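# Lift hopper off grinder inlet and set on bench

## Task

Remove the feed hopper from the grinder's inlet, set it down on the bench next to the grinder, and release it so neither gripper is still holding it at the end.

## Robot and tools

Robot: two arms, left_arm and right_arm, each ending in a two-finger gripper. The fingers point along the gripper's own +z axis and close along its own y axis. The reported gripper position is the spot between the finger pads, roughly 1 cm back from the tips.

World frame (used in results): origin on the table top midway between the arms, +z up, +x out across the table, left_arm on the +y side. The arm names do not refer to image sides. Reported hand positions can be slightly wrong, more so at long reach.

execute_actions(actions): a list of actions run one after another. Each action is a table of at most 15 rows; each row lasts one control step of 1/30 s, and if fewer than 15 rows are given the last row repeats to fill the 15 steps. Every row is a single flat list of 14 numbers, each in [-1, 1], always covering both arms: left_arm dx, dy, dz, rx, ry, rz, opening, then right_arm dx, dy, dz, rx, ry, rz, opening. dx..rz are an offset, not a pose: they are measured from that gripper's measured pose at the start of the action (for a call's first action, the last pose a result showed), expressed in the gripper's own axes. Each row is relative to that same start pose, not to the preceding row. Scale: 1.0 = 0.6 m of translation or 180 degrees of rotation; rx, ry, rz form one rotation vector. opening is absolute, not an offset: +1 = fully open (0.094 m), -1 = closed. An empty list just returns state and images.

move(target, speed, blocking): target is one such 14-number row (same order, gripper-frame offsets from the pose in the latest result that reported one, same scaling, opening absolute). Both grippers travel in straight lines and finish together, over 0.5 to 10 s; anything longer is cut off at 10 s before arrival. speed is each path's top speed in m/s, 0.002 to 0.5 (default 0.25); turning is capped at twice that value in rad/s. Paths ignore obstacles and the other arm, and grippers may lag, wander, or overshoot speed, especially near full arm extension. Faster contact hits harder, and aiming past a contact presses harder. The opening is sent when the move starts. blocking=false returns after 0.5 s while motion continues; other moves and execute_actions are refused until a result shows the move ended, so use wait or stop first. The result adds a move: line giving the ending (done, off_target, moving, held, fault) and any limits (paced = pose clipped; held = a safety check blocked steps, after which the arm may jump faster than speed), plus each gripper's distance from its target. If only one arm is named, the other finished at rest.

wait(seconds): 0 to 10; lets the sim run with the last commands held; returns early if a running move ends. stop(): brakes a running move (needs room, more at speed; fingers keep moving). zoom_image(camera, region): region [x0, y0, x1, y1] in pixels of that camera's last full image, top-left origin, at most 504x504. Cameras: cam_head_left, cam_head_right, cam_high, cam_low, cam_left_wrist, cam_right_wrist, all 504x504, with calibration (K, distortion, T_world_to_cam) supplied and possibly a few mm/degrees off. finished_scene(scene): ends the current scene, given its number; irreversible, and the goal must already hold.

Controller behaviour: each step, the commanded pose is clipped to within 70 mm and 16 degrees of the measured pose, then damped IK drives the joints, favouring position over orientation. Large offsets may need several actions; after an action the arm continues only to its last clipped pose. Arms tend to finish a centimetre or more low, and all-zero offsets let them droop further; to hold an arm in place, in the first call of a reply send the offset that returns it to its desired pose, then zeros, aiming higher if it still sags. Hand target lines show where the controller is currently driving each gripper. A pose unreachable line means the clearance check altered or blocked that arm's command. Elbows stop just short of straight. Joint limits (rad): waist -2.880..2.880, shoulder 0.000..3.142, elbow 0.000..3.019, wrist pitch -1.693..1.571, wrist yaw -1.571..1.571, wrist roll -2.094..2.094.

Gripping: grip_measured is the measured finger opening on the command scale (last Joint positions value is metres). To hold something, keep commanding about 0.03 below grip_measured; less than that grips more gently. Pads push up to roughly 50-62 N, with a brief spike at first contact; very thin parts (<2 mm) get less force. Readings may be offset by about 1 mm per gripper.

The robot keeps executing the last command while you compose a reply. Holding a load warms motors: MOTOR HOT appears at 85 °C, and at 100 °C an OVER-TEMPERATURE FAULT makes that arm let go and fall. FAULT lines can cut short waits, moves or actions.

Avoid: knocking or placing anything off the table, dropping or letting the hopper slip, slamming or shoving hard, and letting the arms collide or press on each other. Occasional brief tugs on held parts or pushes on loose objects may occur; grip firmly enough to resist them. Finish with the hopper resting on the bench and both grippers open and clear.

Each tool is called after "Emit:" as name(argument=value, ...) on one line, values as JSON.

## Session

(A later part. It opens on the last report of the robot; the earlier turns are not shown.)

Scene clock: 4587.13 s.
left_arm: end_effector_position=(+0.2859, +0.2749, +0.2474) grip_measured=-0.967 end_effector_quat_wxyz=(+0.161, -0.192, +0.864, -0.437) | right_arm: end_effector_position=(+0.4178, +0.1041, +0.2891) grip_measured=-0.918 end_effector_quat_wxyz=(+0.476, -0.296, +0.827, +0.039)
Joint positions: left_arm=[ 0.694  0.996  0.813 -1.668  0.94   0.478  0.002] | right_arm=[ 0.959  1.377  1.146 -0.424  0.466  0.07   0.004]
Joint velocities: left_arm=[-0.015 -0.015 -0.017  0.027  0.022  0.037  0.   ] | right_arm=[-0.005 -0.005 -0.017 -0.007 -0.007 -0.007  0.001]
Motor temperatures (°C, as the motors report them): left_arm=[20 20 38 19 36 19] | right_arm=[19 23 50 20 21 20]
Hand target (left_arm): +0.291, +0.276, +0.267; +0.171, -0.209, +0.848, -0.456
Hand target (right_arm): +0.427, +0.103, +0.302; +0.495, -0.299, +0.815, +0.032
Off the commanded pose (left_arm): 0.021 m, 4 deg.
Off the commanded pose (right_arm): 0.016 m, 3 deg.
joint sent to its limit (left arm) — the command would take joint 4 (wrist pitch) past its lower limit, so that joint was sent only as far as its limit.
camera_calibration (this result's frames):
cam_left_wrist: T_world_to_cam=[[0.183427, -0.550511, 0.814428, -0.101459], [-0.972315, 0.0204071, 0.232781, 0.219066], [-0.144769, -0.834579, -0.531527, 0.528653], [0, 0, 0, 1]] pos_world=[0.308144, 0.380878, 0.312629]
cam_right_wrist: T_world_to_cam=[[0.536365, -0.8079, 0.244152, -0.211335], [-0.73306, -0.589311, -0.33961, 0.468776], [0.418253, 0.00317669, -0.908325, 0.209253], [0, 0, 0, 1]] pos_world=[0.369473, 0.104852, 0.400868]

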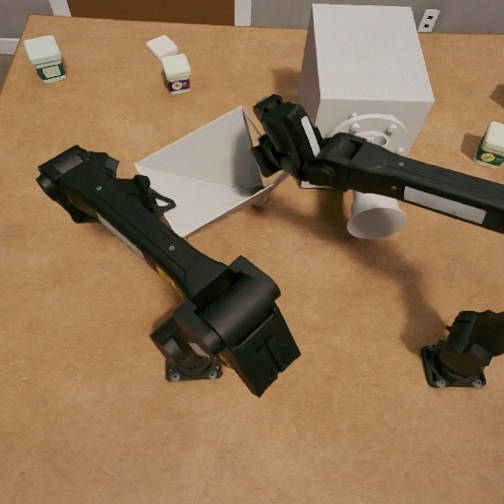

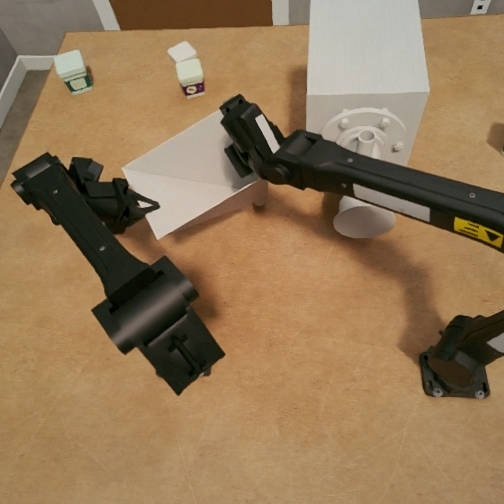

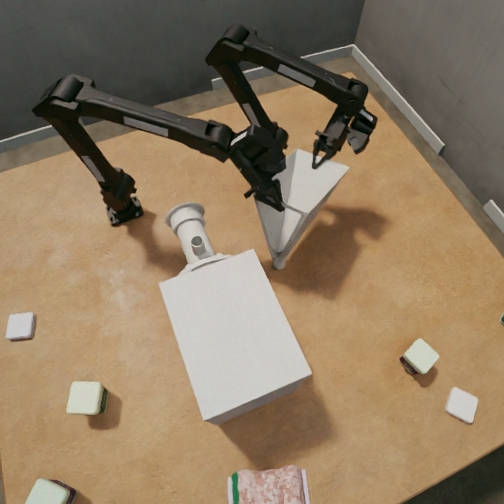

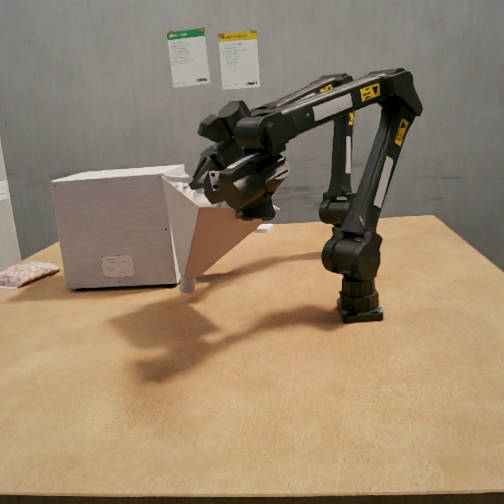

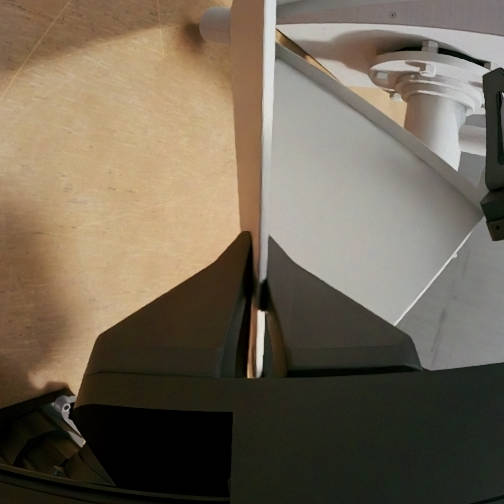

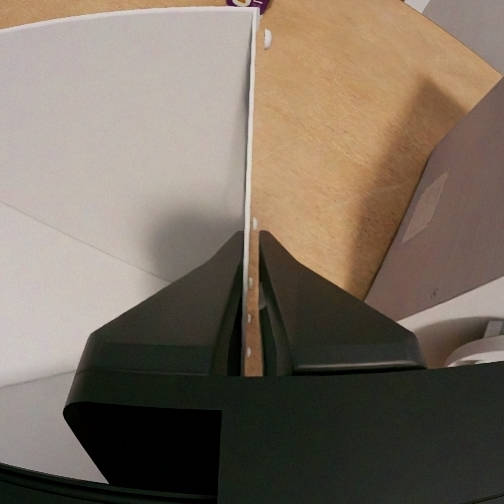

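Emit:
execute_actions(actions=[[[-0.0105,-0.0169,-0.0095,0.02,0.0,-0.01,-1.0,-0.0116,-0.011,0.0062,0.005,-0.016,-0.006,-1.0]],[[-0.0105,-0.0169,-0.0095,0.02,0.0,-0.01,-1.0,-0.0116,-0.011,0.0062,0.005,-0.016,-0.006,-1.0]]])

Scene clock: 4593.20 s.
left_arm: end_effector_position=(+0.2851, +0.2747, +0.2325) grip_measured=-0.962 end_effector_quat_wxyz=(+0.152, -0.179, +0.865, -0.444) | right_arm: end_effector_position=(+0.4165, +0.1042, +0.2756) grip_measured=-0.920 end_effector_quat_wxyz=(+0.483, -0.295, +0.823, +0.045)
Joint positions: left_arm=[ 0.695  1.034  0.79  -1.664  0.937  0.537  0.002] | right_arm=[ 0.961  1.378  1.1   -0.354  0.464  0.065  0.004]
Joint velocities: left_arm=[-0.015  0.005 -0.017  0.012 -0.051  0.007 -0.001] | right_arm=[ 0.005  0.005  0.012  0.007 -0.022 -0.051  0.001]
Motor temperatures (°C, as the motors report them): left_arm=[20 20 37 19 36 19] | right_arm=[19 23 49 20 21 20]
Hand target (left_arm): +0.290, +0.276, +0.251; +0.160, -0.197, +0.849, -0.464
Hand target (right_arm): +0.426, +0.103, +0.287; +0.502, -0.298, +0.811, +0.038
Off the commanded pose (left_arm): 0.020 m, 4 deg.
Off the commanded pose (right_arm): 0.015 m, 3 deg.
joint sent to its limit (left arm) — the command would take joint 4 (wrist pitch) past its lower limit, so that joint was sent only as far as its limit.
camera_calibration (this result's frames):
cam_left_wrist: T_world_to_cam=[[0.166383, -0.546302, 0.820896, -0.0871282], [-0.970633, 0.055953, 0.233969, 0.21124], [-0.173749, -0.835717, -0.520949, 0.52655], [0, 0, 0, 1]] pos_world=[0.311021, 0.380629, 0.296405]
cam_right_wrist: T_world_to_cam=[[0.537946, -0.808432, 0.238855, -0.206404], [-0.724952, -0.588263, -0.358317, 0.464955], [0.430184, 0.0195968, -0.902528, 0.189295], [0, 0, 0, 1]] pos_world=[0.366673, 0.102942, 0.386746]

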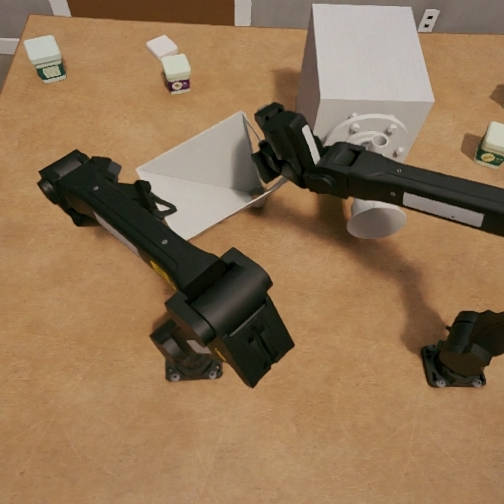

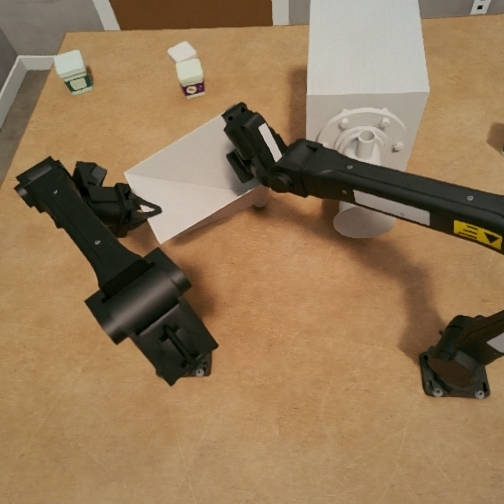

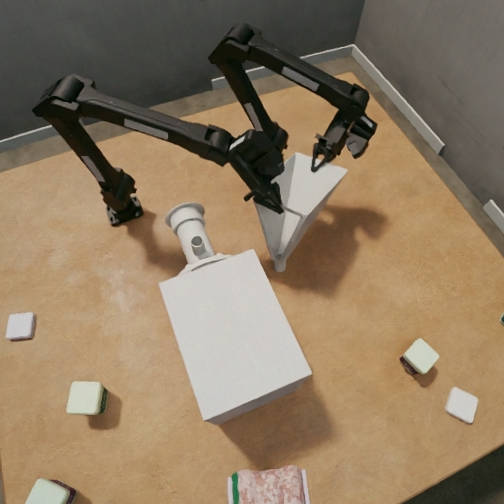

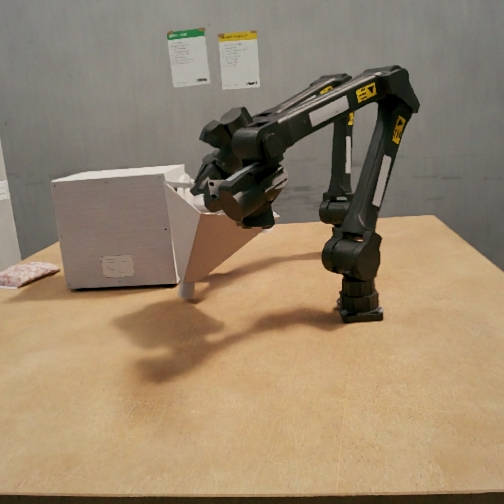

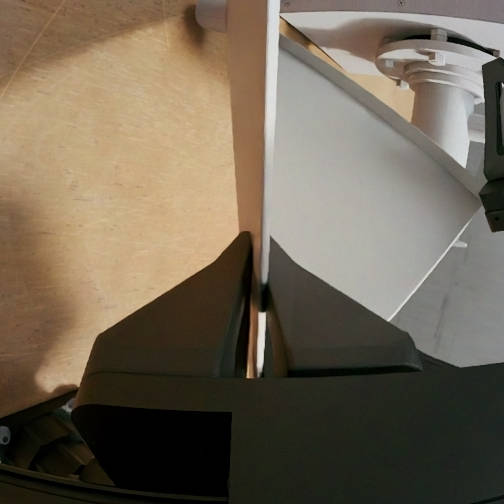

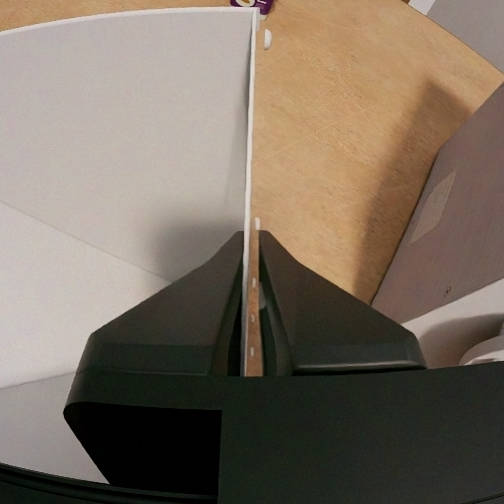

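Emit:
zoom_image(camera="cam_low", region=[120, 170, 300, 350])

Region (120, 170, 300, 350) of cam_low's 504x504 image, scaled by 2.800, with more detail than that image has.

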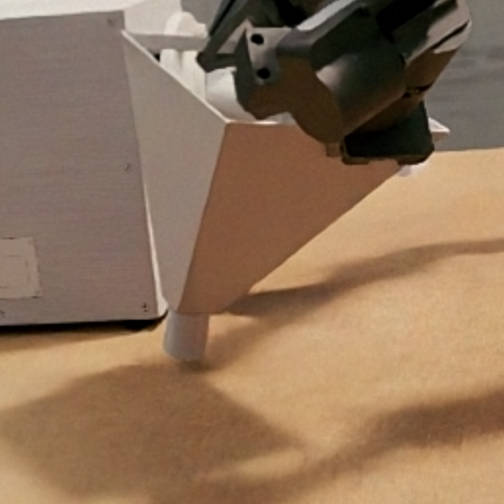

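Emit:
execute_actions(actions=[[[-0.0105,-0.0169,-0.0095,0.02,0.0,-0.01,-1.0,-0.009,-0.011,0.009,0.005,-0.016,-0.006,-1.0]]])

Scene clock: 4640.13 s.
left_arm: end_effector_position=(+0.2850, +0.2749, +0.2259) grip_measured=-0.955 end_effector_quat_wxyz=(+0.148, -0.171, +0.865, -0.448) | right_arm: end_effector_position=(+0.4162, +0.1043, +0.2678) grip_measured=-0.920 end_effector_quat_wxyz=(+0.488, -0.294, +0.821, +0.048)
Joint positions: left_arm=[ 0.695  1.055  0.782 -1.662  0.935  0.567  0.002] | right_arm=[ 0.961  1.381  1.075 -0.313  0.463  0.062  0.004]
Joint velocities: left_arm=[ 0.005 -0.015 -0.002 -0.002 -0.037  0.007 -0.001] | right_arm=[-0.005 -0.005  0.012 -0.002 -0.007 -0.081  0.001]
Motor temperatures (°C, as the motors report them): left_arm=[20 20 36 19 37 19] | right_arm=[19 23 49 20 21 20]
Hand target (left_arm): +0.290, +0.276, +0.244; +0.155, -0.190, +0.849, -0.467
Hand target (right_arm): +0.426, +0.103, +0.279; +0.506, -0.297, +0.809, +0.040
Off the commanded pose (left_arm): 0.020 m, 4 deg.
Off the commanded pose (right_arm): 0.015 m, 3 deg.
joint sent to its limit (left arm) — the command would take joint 4 (wrist pitch) past its lower limit, so that joint was sent only as far as its limit.
camera_calibration (this result's frames):
cam_left_wrist: T_world_to_cam=[[0.155593, -0.545541, 0.823514, -0.0792307], [-0.969781, 0.074238, 0.232408, 0.207779], [-0.187924, -0.83479, -0.517504, 0.526256], [0, 0, 0, 1]] pos_world=[0.312724, 0.380664, 0.289298]
cam_right_wrist: T_world_to_cam=[[0.538216, -0.809392, 0.234965, -0.203315], [-0.720911, -0.586538, -0.369134, 0.463057], [0.43659, 0.0292849, -0.899184, 0.177738], [0, 0, 0, 1]] pos_world=[0.365652, 0.101834, 0.378521]

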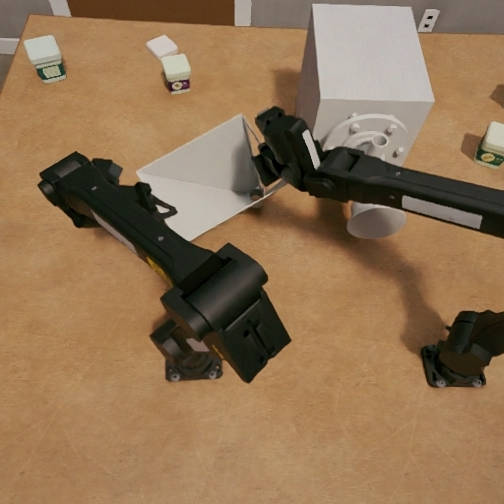

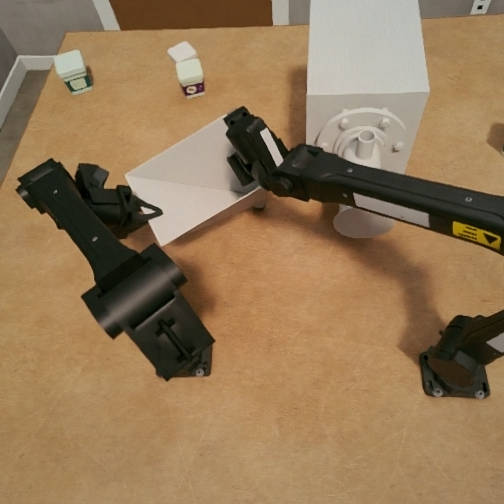

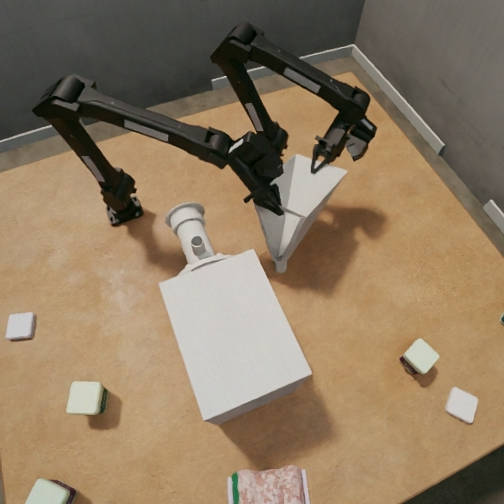

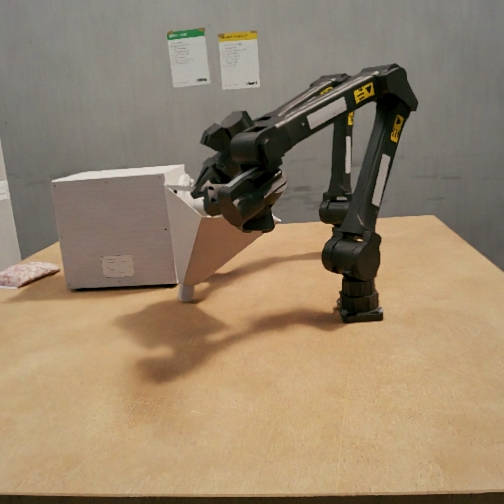

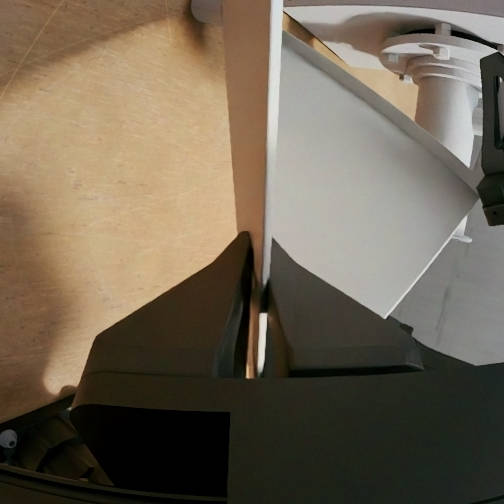

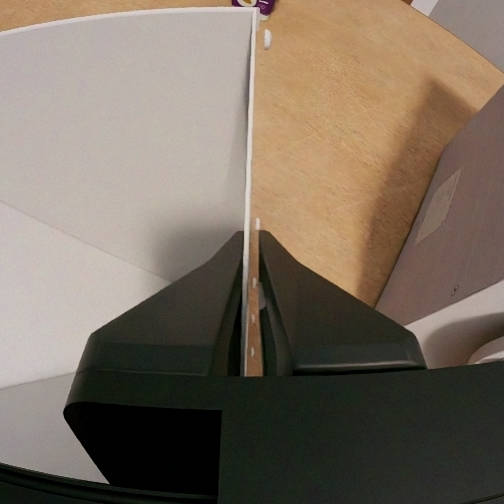

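Emit:
zoom_image(camera="cam_low", region=[140, 230, 260, 330])

Emit:
zoom_image(camera="cam_left_wrist", region=[120, 0, 320, 120])

Region (140, 230, 260, 330) of cam_low's 504x504 image, scaled by 4.200, with more detail than that image has.

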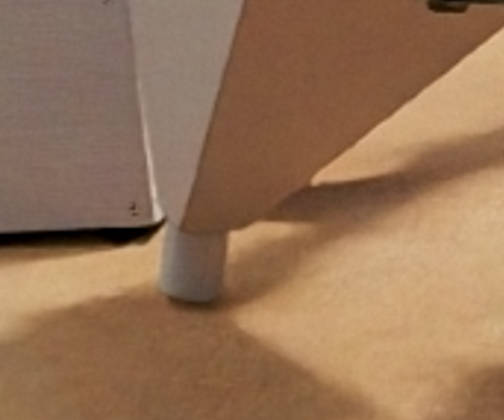

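Region (120, 0, 320, 120) of cam_left_wrist's 504x504 image, scaled by 2.520, with more detail than that image has; it fills the top 302 rows of this view, and the rest is white.

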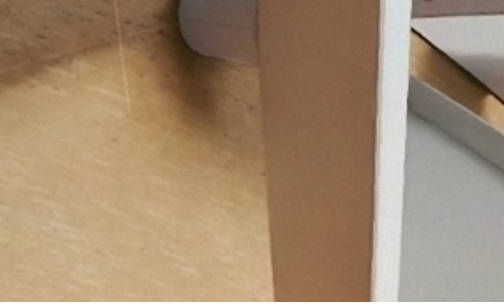

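Emit:
execute_actions(actions=[[[-0.0105,-0.0169,-0.014,0.02,0.0,-0.01,-1.0,-0.011,-0.011,0.003,0.005,-0.016,-0.006,-0.86]],[[-0.0105,-0.0169,-0.014,0.02,0.0,-0.01,-1.0,-0.011,-0.011,0.002,0.005,-0.016,-0.006,-0.7]]])

Scene clock: 4650.97 s.
left_arm: end_effector_position=(+0.2844, +0.2780, +0.2153) grip_measured=-0.967 end_effector_quat_wxyz=(+0.125, -0.190, +0.859, -0.459) | right_arm: end_effector_position=(+0.4206, +0.1118, +0.2792) grip_measured=-0.702 end_effector_quat_wxyz=(+0.525, -0.304, +0.793, +0.055)
Joint positions: left_arm=[ 0.704  1.098  0.774 -1.667  0.928  0.558  0.002] | right_arm=[ 0.962  1.379  1.05  -0.19   0.465 -0.012  0.014]
Joint velocities: left_arm=[-0.005 -0.005 -0.002  0.002  0.125 -0.007 -0.001] | right_arm=[ 0.005 -0.005  0.007 -0.002  0.007  0.051 -0.   ]
Motor temperatures (°C, as the motors report them): left_arm=[20 20 36 19 38 19] | right_arm=[19 23 48 20 21 20]
Hand target (left_arm): +0.289, +0.280, +0.233; +0.140, -0.198, +0.847, -0.473
Hand target (right_arm): +0.424, +0.107, +0.280; +0.529, -0.302, +0.791, +0.049
Off the commanded pose (left_arm): 0.019 m, 3 deg.
Off the commanded pose (right_arm): 0.006 m, 1 deg.
joint sent to its limit (left arm) — the command would take joint 4 (wrist pitch) past its lower limit, so that joint was sent only as far as its limit.
camera_calibration (this result's frames):
cam_left_wrist: T_world_to_cam=[[0.204563, -0.511286, 0.83471, -0.0946313], [-0.957502, 0.0726149, 0.279135, 0.196344], [-0.20333, -0.856337, -0.474704, 0.524428], [0, 0, 0, 1]] pos_world=[0.31399, 0.386446, 0.273131]
cam_right_wrist: T_world_to_cam=[[0.545208, -0.796813, 0.260456, -0.213721], [-0.665597, -0.600346, -0.443356, 0.473849], [0.509636, 0.0683624, -0.85767, 0.139218], [0, 0, 0, 1]] pos_world=[0.360965, 0.104661, 0.385152]

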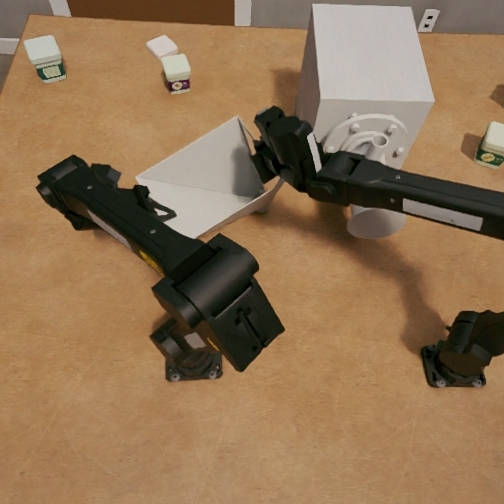

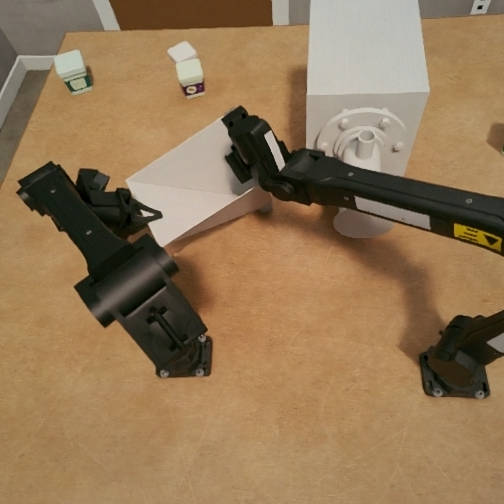

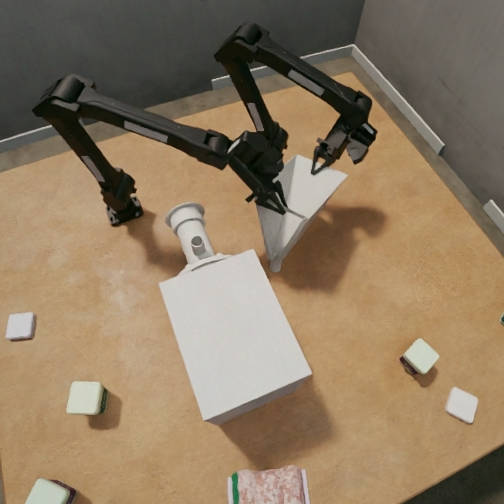

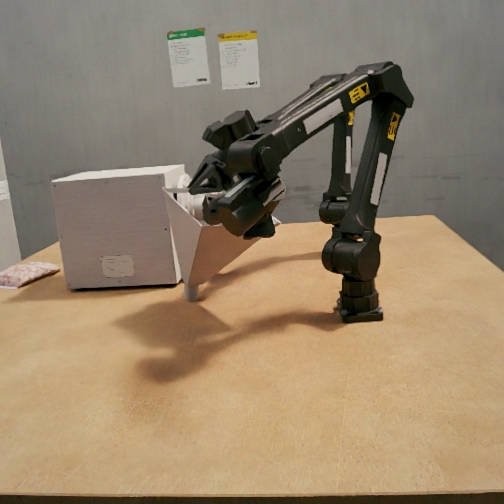

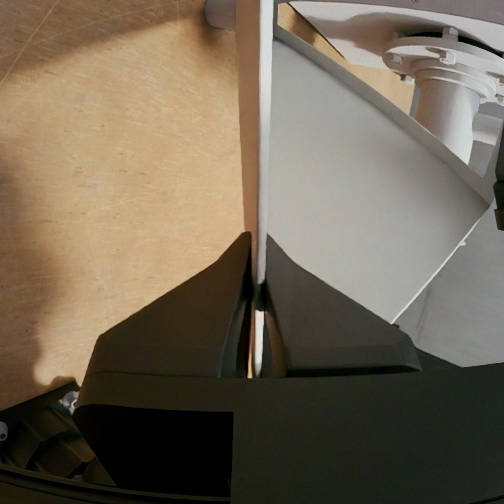

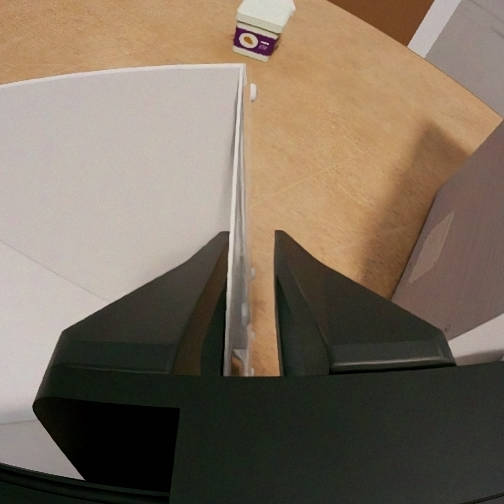

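Emit:
execute_actions(actions=[[[-0.0105,-0.029,-0.0185,0.015,0.0,-0.008,-1.0,-0.03,0.0,-0.045,0.0,-0.005,0.0,-0.6]],[[-0.0105,-0.029,-0.0185,0.015,0.0,-0.008,-1.0,-0.05,0.0,-0.06,0.0,-0.005,0.0,-0.5]]])

Scene clock: 4683.53 s.
left_arm: end_effector_position=(+0.2836, +0.2778, +0.2151) grip_measured=-0.970 end_effector_quat_wxyz=(+0.109, -0.216, +0.853, -0.462) | right_arm: end_effector_position=(+0.3799, +0.0913, +0.3229) grip_measured=-0.502 end_effector_quat_wxyz=(+0.527, -0.313, +0.789, +0.044)
Joint positions: left_arm=[ 0.704  1.098  0.774 -1.67   0.924  0.499  0.001] | right_arm=[ 1.022  1.247  1.05  -0.339  0.524 -0.006  0.023]
Joint velocities: left_arm=[-0.015  0.015  0.002 -0.012  0.007 -0.022 -0.002] | right_arm=[ 0.005 -0.005 -0.012 -0.022  0.007 -0.007 -0.   ]
Motor temperatures (°C, as the motors report them): left_arm=[20 21 35 19 37 19] | right_arm=[19 23 47 19 20 19]
Hand target (left_arm): +0.289, +0.280, +0.235; +0.125, -0.219, +0.846, -0.470
Hand target (right_arm): +0.382, +0.100, +0.344; +0.537, -0.305, +0.785, +0.055
Off the commanded pose (left_arm): 0.021 m, 3 deg.
Off the commanded pose (right_arm): 0.024 m, 2 deg.
joint sent to its limit (left arm) — the command would take joint 4 (wrist pitch) past its lower limit, so that joint was sent only as far as its limit.
camera_calibration (this result's frames):
cam_left_wrist: T_world_to_cam=[[0.26094, -0.484825, 0.834779, -0.117759], [-0.944624, 0.0500096, 0.32432, 0.188546], [-0.198986, -0.87318, -0.444928, 0.52097], [0, 0, 0, 1]] pos_world=[0.312499, 0.38838, 0.268947]
cam_right_wrist: T_world_to_cam=[[0.546363, -0.786273, 0.288552, -0.229727], [-0.655506, -0.615882, -0.437036, 0.44933], [0.521344, 0.0496324, -0.851902, 0.194197], [0, 0, 0, 1]] pos_world=[0.318809, 0.0864676, 0.428098]

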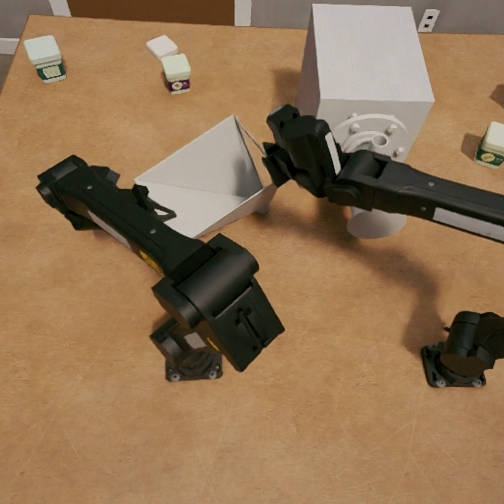

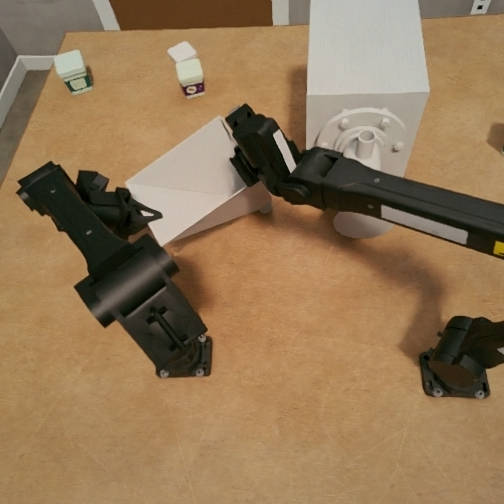

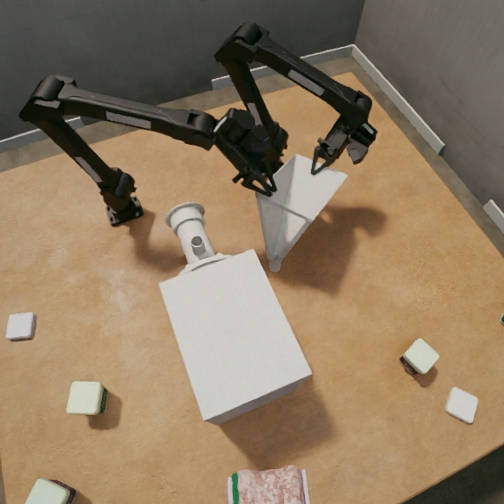

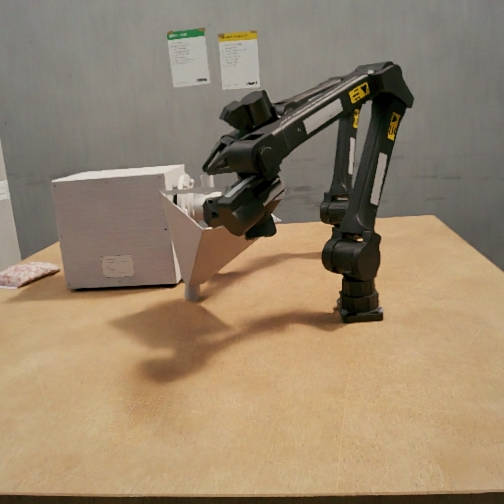

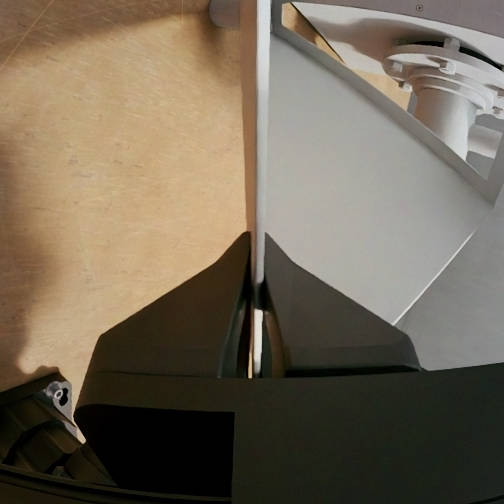

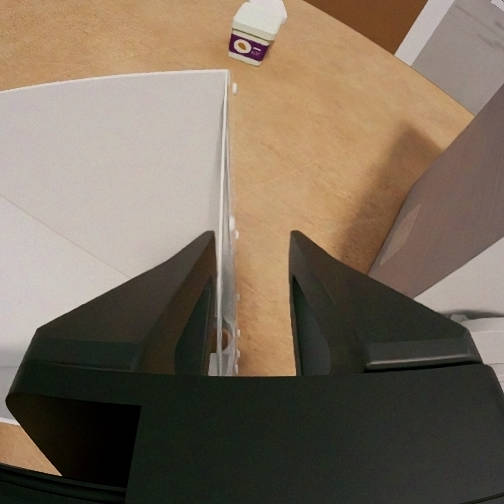

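Emit:
execute_actions(actions=[[[-0.009,0.02,-0.021,0.043,0.0,-0.008,-1.0,-0.03,-0.02,-0.08,0.0,-0.008,0.0,-0.5]],[[-0.009,0.018,-0.022,0.043,0.0,-0.008,-1.0,0.003,-0.046,-0.092,0.0,-0.008,0.0,-0.5]]])

Scene clock: 4723.03 s.
left_arm: end_effector_position=(+0.2670, +0.3016, +0.1774) grip_measured=-0.974 end_effector_quat_wxyz=(+0.116, -0.287, +0.797, -0.519) | right_arm: end_effector_position=(+0.3228, +0.0120, +0.3864) grip_measured=-0.502 end_effector_quat_wxyz=(+0.550, -0.305, +0.776, +0.049)
Joint positions: left_arm=[ 0.882  1.235  0.683 -1.688  0.982  0.636  0.001] | right_arm=[ 1.062  0.948  0.975 -0.511  0.573 -0.007  0.023]
Joint velocities: left_arm=[-0.005  0.005  0.007 -0.012  0.022  0.007  0.   ] | right_arm=[-0.015  0.122 -0.022 -0.032  0.051 -0.007  0.   ]
Motor temperatures (°C, as the motors report them): left_arm=[20 21 35 19 35 19] | right_arm=[19 23 51 19 20 19]
Hand target (left_arm): +0.273, +0.308, +0.191; +0.142, -0.276, +0.799, -0.515
Hand target (right_arm): +0.321, +0.019, +0.389; +0.548, -0.311, +0.775, +0.050
Off the commanded pose (left_arm): 0.017 m, 5 deg.
Off the commanded pose (right_arm): 0.008 m, 1 deg.
joint sent to its limit (left arm) — the command would take joint 4 (wrist pitch) past its lower limit, so that joint was sent only as far as its limit.
camera_calibration (this result's frames):
cam_left_wrist: T_world_to_cam=[[0.330871, -0.303372, 0.893582, -0.154274], [-0.940563, -0.0291675, 0.338364, 0.204251], [-0.0765868, -0.952426, -0.294992, 0.486389], [0, 0, 0, 1]] pos_world=[0.280407, 0.422404, 0.212226]
cam_right_wrist: T_world_to_cam=[[0.531707, -0.796787, 0.287085, -0.273773], [-0.63523, -0.599384, -0.487053, 0.403427], [0.560152, 0.0766046, -0.82484, 0.258667], [0, 0, 0, 1]] pos_world=[0.256943, 0.00385377, 0.488446]

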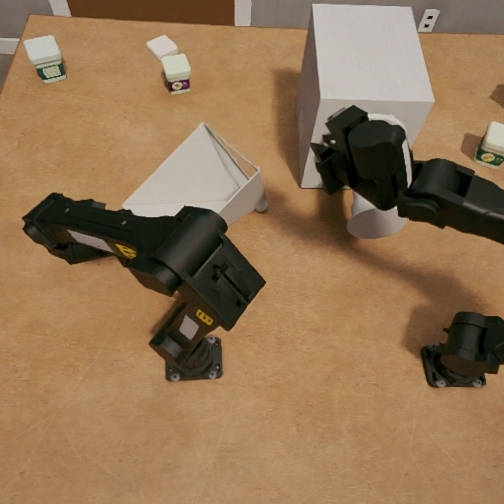

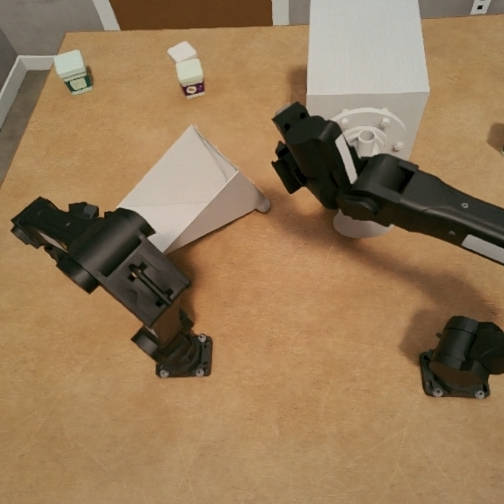

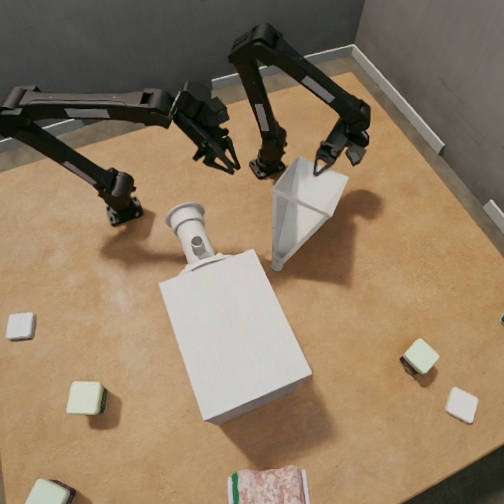

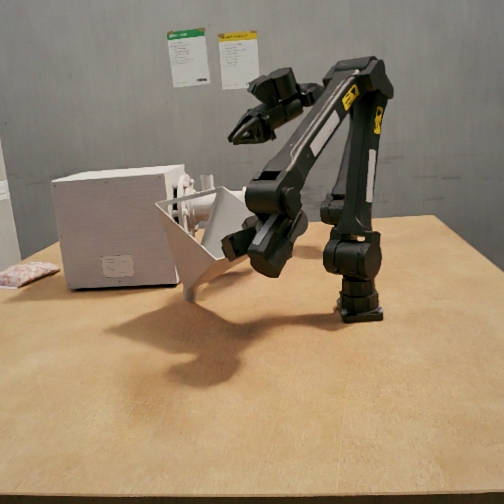

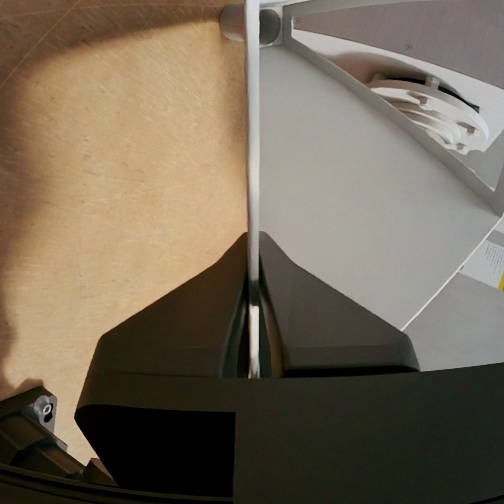

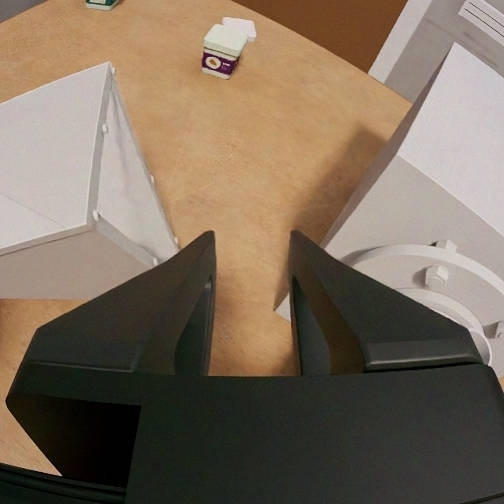

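Emit:
execute_actions(actions=[[[-0.005,0.0185,-0.018,0.043,0.0,0.006,-1.0,0.003,-0.046,-0.07,0.0,-0.008,0.0,-0.5]],[[-0.005,0.0185,-0.018,0.043,0.0,0.006,-1.0,0.003,-0.03,-0.04,0.0,-0.008,0.0,-0.5]]])

Scene clock: 4740.40 s.
left_arm: end_effector_position=(+0.2468, +0.3120, +0.1434) grip_measured=-0.974 end_effector_quat_wxyz=(+0.146, -0.320, +0.749, -0.562) | right_arm: end_effector_position=(+0.2864, -0.0559, +0.4150) grip_measured=-0.502 end_effector_quat_wxyz=(+0.571, -0.298, +0.762, +0.066)
Joint positions: left_arm=[ 1.034  1.382  0.595 -1.689  1.016  0.832  0.001] | right_arm=[ 1.062  0.709  0.905 -0.608  0.565 -0.028  0.023]
Joint velocities: left_arm=[ 0.005 -0.015 -0.012 -0.017  0.022  0.037 -0.001] | right_arm=[-0.005  0.024 -0.012 -0.007 -0.022 -0.051 -0.   ]
Motor temperatures (°C, as the motors report them): left_arm=[20 21 34 19 33 19] | right_arm=[19 22 50 19 20 19]
Hand target (left_arm): +0.251, +0.320, +0.152; +0.169, -0.310, +0.752, -0.556
Hand target (right_arm): +0.289, -0.056, +0.416; +0.570, -0.300, +0.762, +0.061
Off the commanded pose (left_arm): 0.013 m, 5 deg.
Off the commanded pose (right_arm): 0.004 m, 1 deg.
joint sent to its limit (left arm) — the command would take joint 4 (wrist pitch) past its lower limit, so that joint was sent only as far as its limit.
camera_calibration (this result's frames):
cam_left_wrist: T_world_to_cam=[[0.309454, -0.170094, 0.935578, -0.156354], [-0.950336, -0.089639, 0.298039, 0.224133], [0.0331697, -0.981342, -0.189385, 0.451494], [0, 0, 0, 1]] pos_world=[0.24641, 0.436566, 0.164987]
cam_right_wrist: T_world_to_cam=[[0.53289, -0.802026, 0.269782, -0.310186], [-0.606677, -0.584377, -0.538931, 0.367717], [0.589892, 0.12352, -0.797979, 0.290857], [0, 0, 0, 1]] pos_world=[0.216806, -0.0698186, 0.513954]

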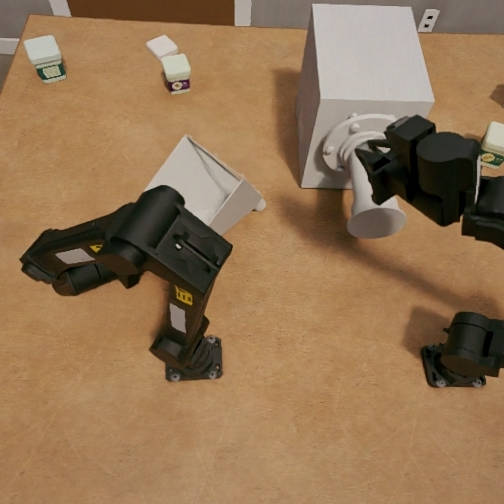

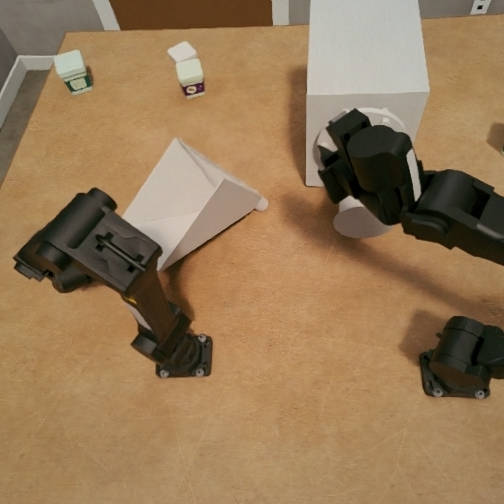

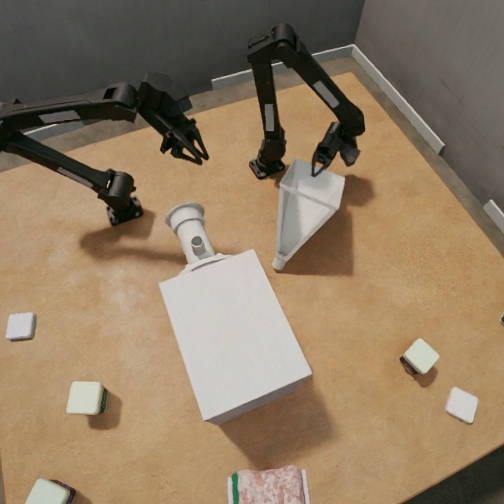

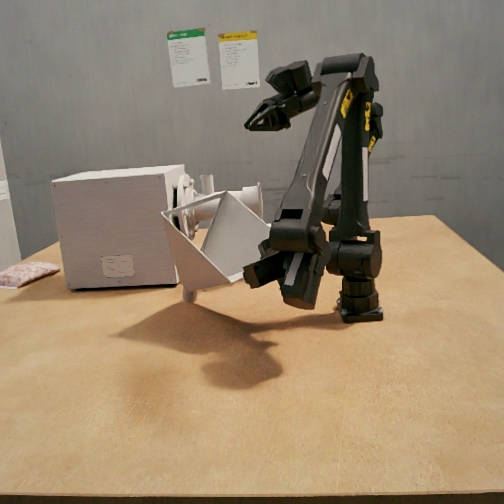

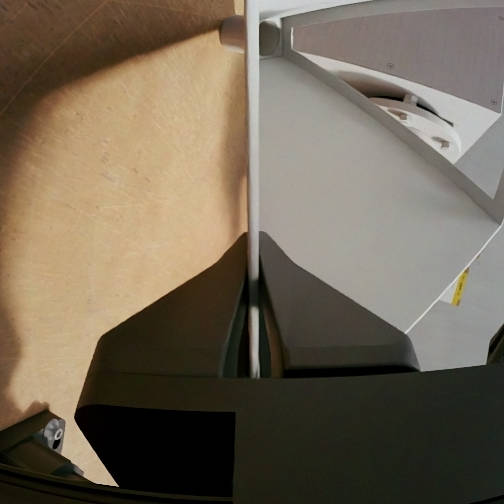

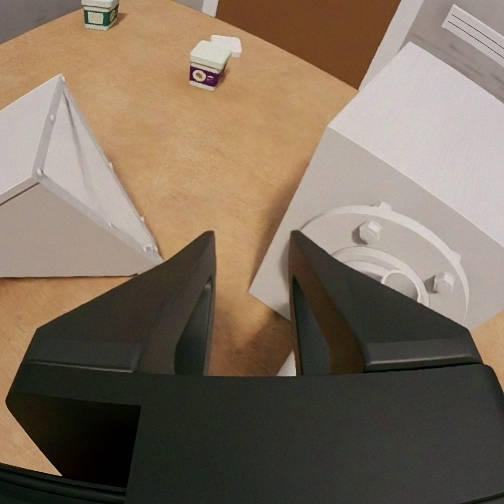

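Emit:
execute_actions(actions=[[[-0.012,0.03,-0.015,0.048,0.0,0.006,-1.0,0.002,0.0,-0.003,0.0,-0.006,0.0,-0.5]],[[-0.012,0.03,-0.015,0.048,0.0,0.006,-1.0,0.0,0.0,0.0,0.0,-0.003,0.0,-0.5]]])

Scene clock: 4763.33 s.
left_arm: end_effector_position=(+0.2319, +0.3272, +0.0947) grip_measured=-0.974 end_effector_quat_wxyz=(+0.161, -0.339, +0.678, -0.632) | right_arm: end_effector_position=(+0.2857, -0.0574, +0.4062) grip_measured=-0.502 end_effector_quat_wxyz=(+0.570, -0.300, +0.762, +0.064)
Joint positions: left_arm=[ 1.166  1.74   0.576 -1.686  1.021  1.106  0.001] | right_arm=[ 1.062  0.701  0.881 -0.596  0.566 -0.031  0.023]
Joint velocities: left_arm=[-0.005  0.005 -0.007  0.007 -0.022  0.066  0.001] | right_arm=[-0.005 -0.005 -0.012  0.012  0.022 -0.022  0.001]
Motor temperatures (°C, as the motors report them): left_arm=[20 21 33 19 31 19] | right_arm=[19 22 49 19 20 19]
Hand target (left_arm): +0.234, +0.333, +0.102; +0.187, -0.329, +0.684, -0.624
Hand target (right_arm): +0.286, -0.057, +0.410; +0.575, -0.299, +0.759, +0.067
Off the commanded pose (left_arm): 0.010 m, 5 deg.
Off the commanded pose (right_arm): 0.003 m, 1 deg.
joint sent to its limit (left arm) — the command would take joint 4 (wrist pitch) past its lower limit, so that joint was sent only as far as its limit.
camera_calibration (this result's frames):
cam_left_wrist: T_world_to_cam=[[0.251384, 0.0209319, 0.967661, -0.155623], [-0.961805, -0.106501, 0.252167, 0.238364], [0.108335, -0.994092, -0.00664028, 0.427082], [0, 0, 0, 1]] pos_world=[0.222113, 0.453202, 0.0933189]
cam_right_wrist: T_world_to_cam=[[0.533188, -0.800258, 0.274403, -0.310554], [-0.606811, -0.587773, -0.535073, 0.359953], [0.589484, 0.118784, -0.798999, 0.284694], [0, 0, 0, 1]] pos_world=[0.216185, -0.07077, 0.505288]

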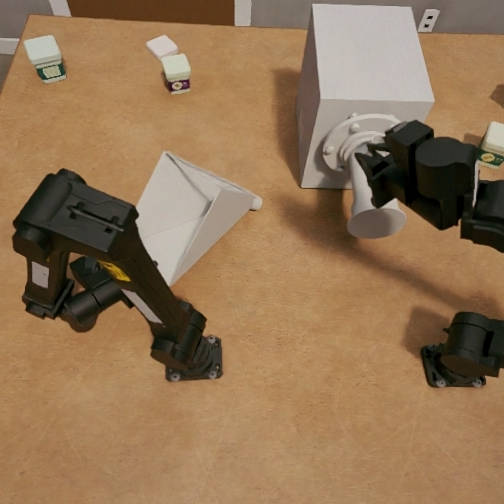

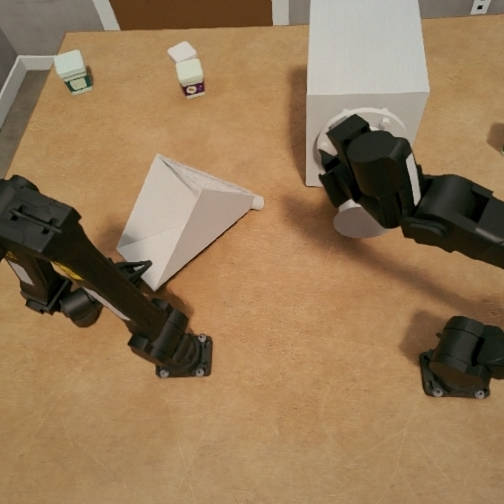

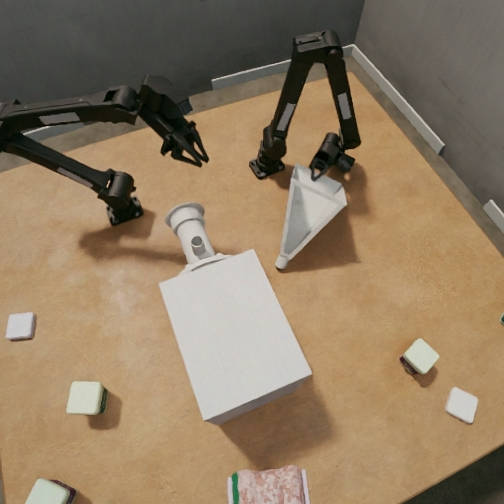

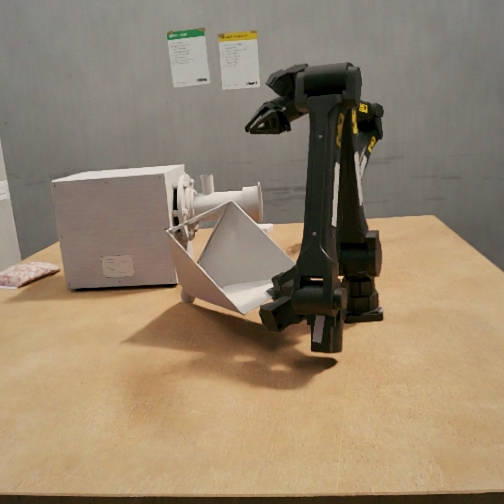

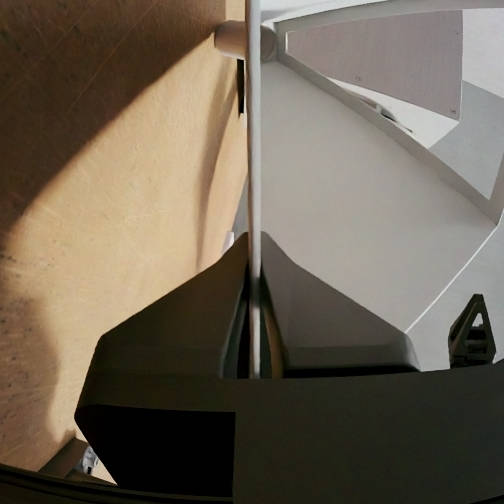

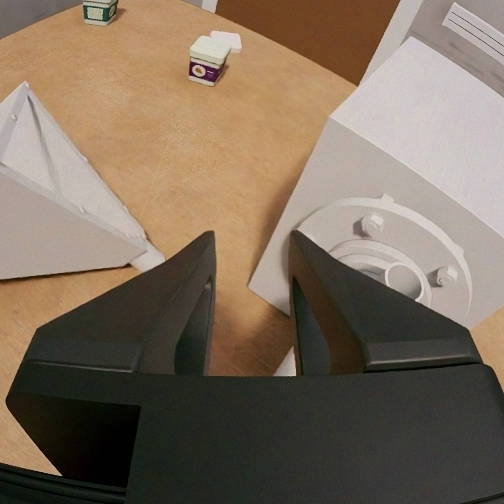

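Emit:
zoom_image(camera="cam_high", region=[240, 120, 400, 290])

Emit:
zoom_image(camera="cam_head_right", region=[0, 130, 300, 340])

Region (240, 120, 400, 290) of cam_high's 504x504 image, scaled by 2.965, with more detail than that image has; it fills the left 474 columns of this view, and the rest is white.

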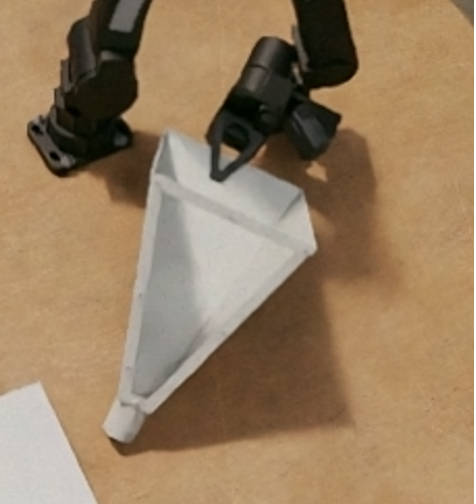

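Region (0, 130, 300, 340) of cam_head_right's 504x504 image, scaled by 1.680, with more detail than that image has; it fills the top 353 rows of this view, and the rest is white.

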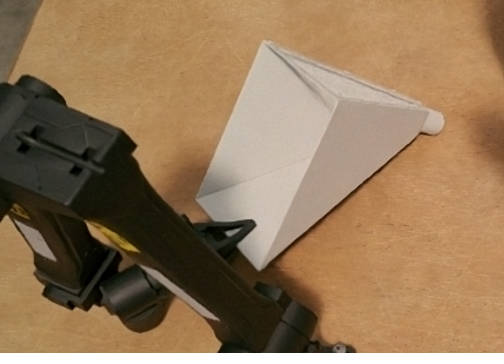

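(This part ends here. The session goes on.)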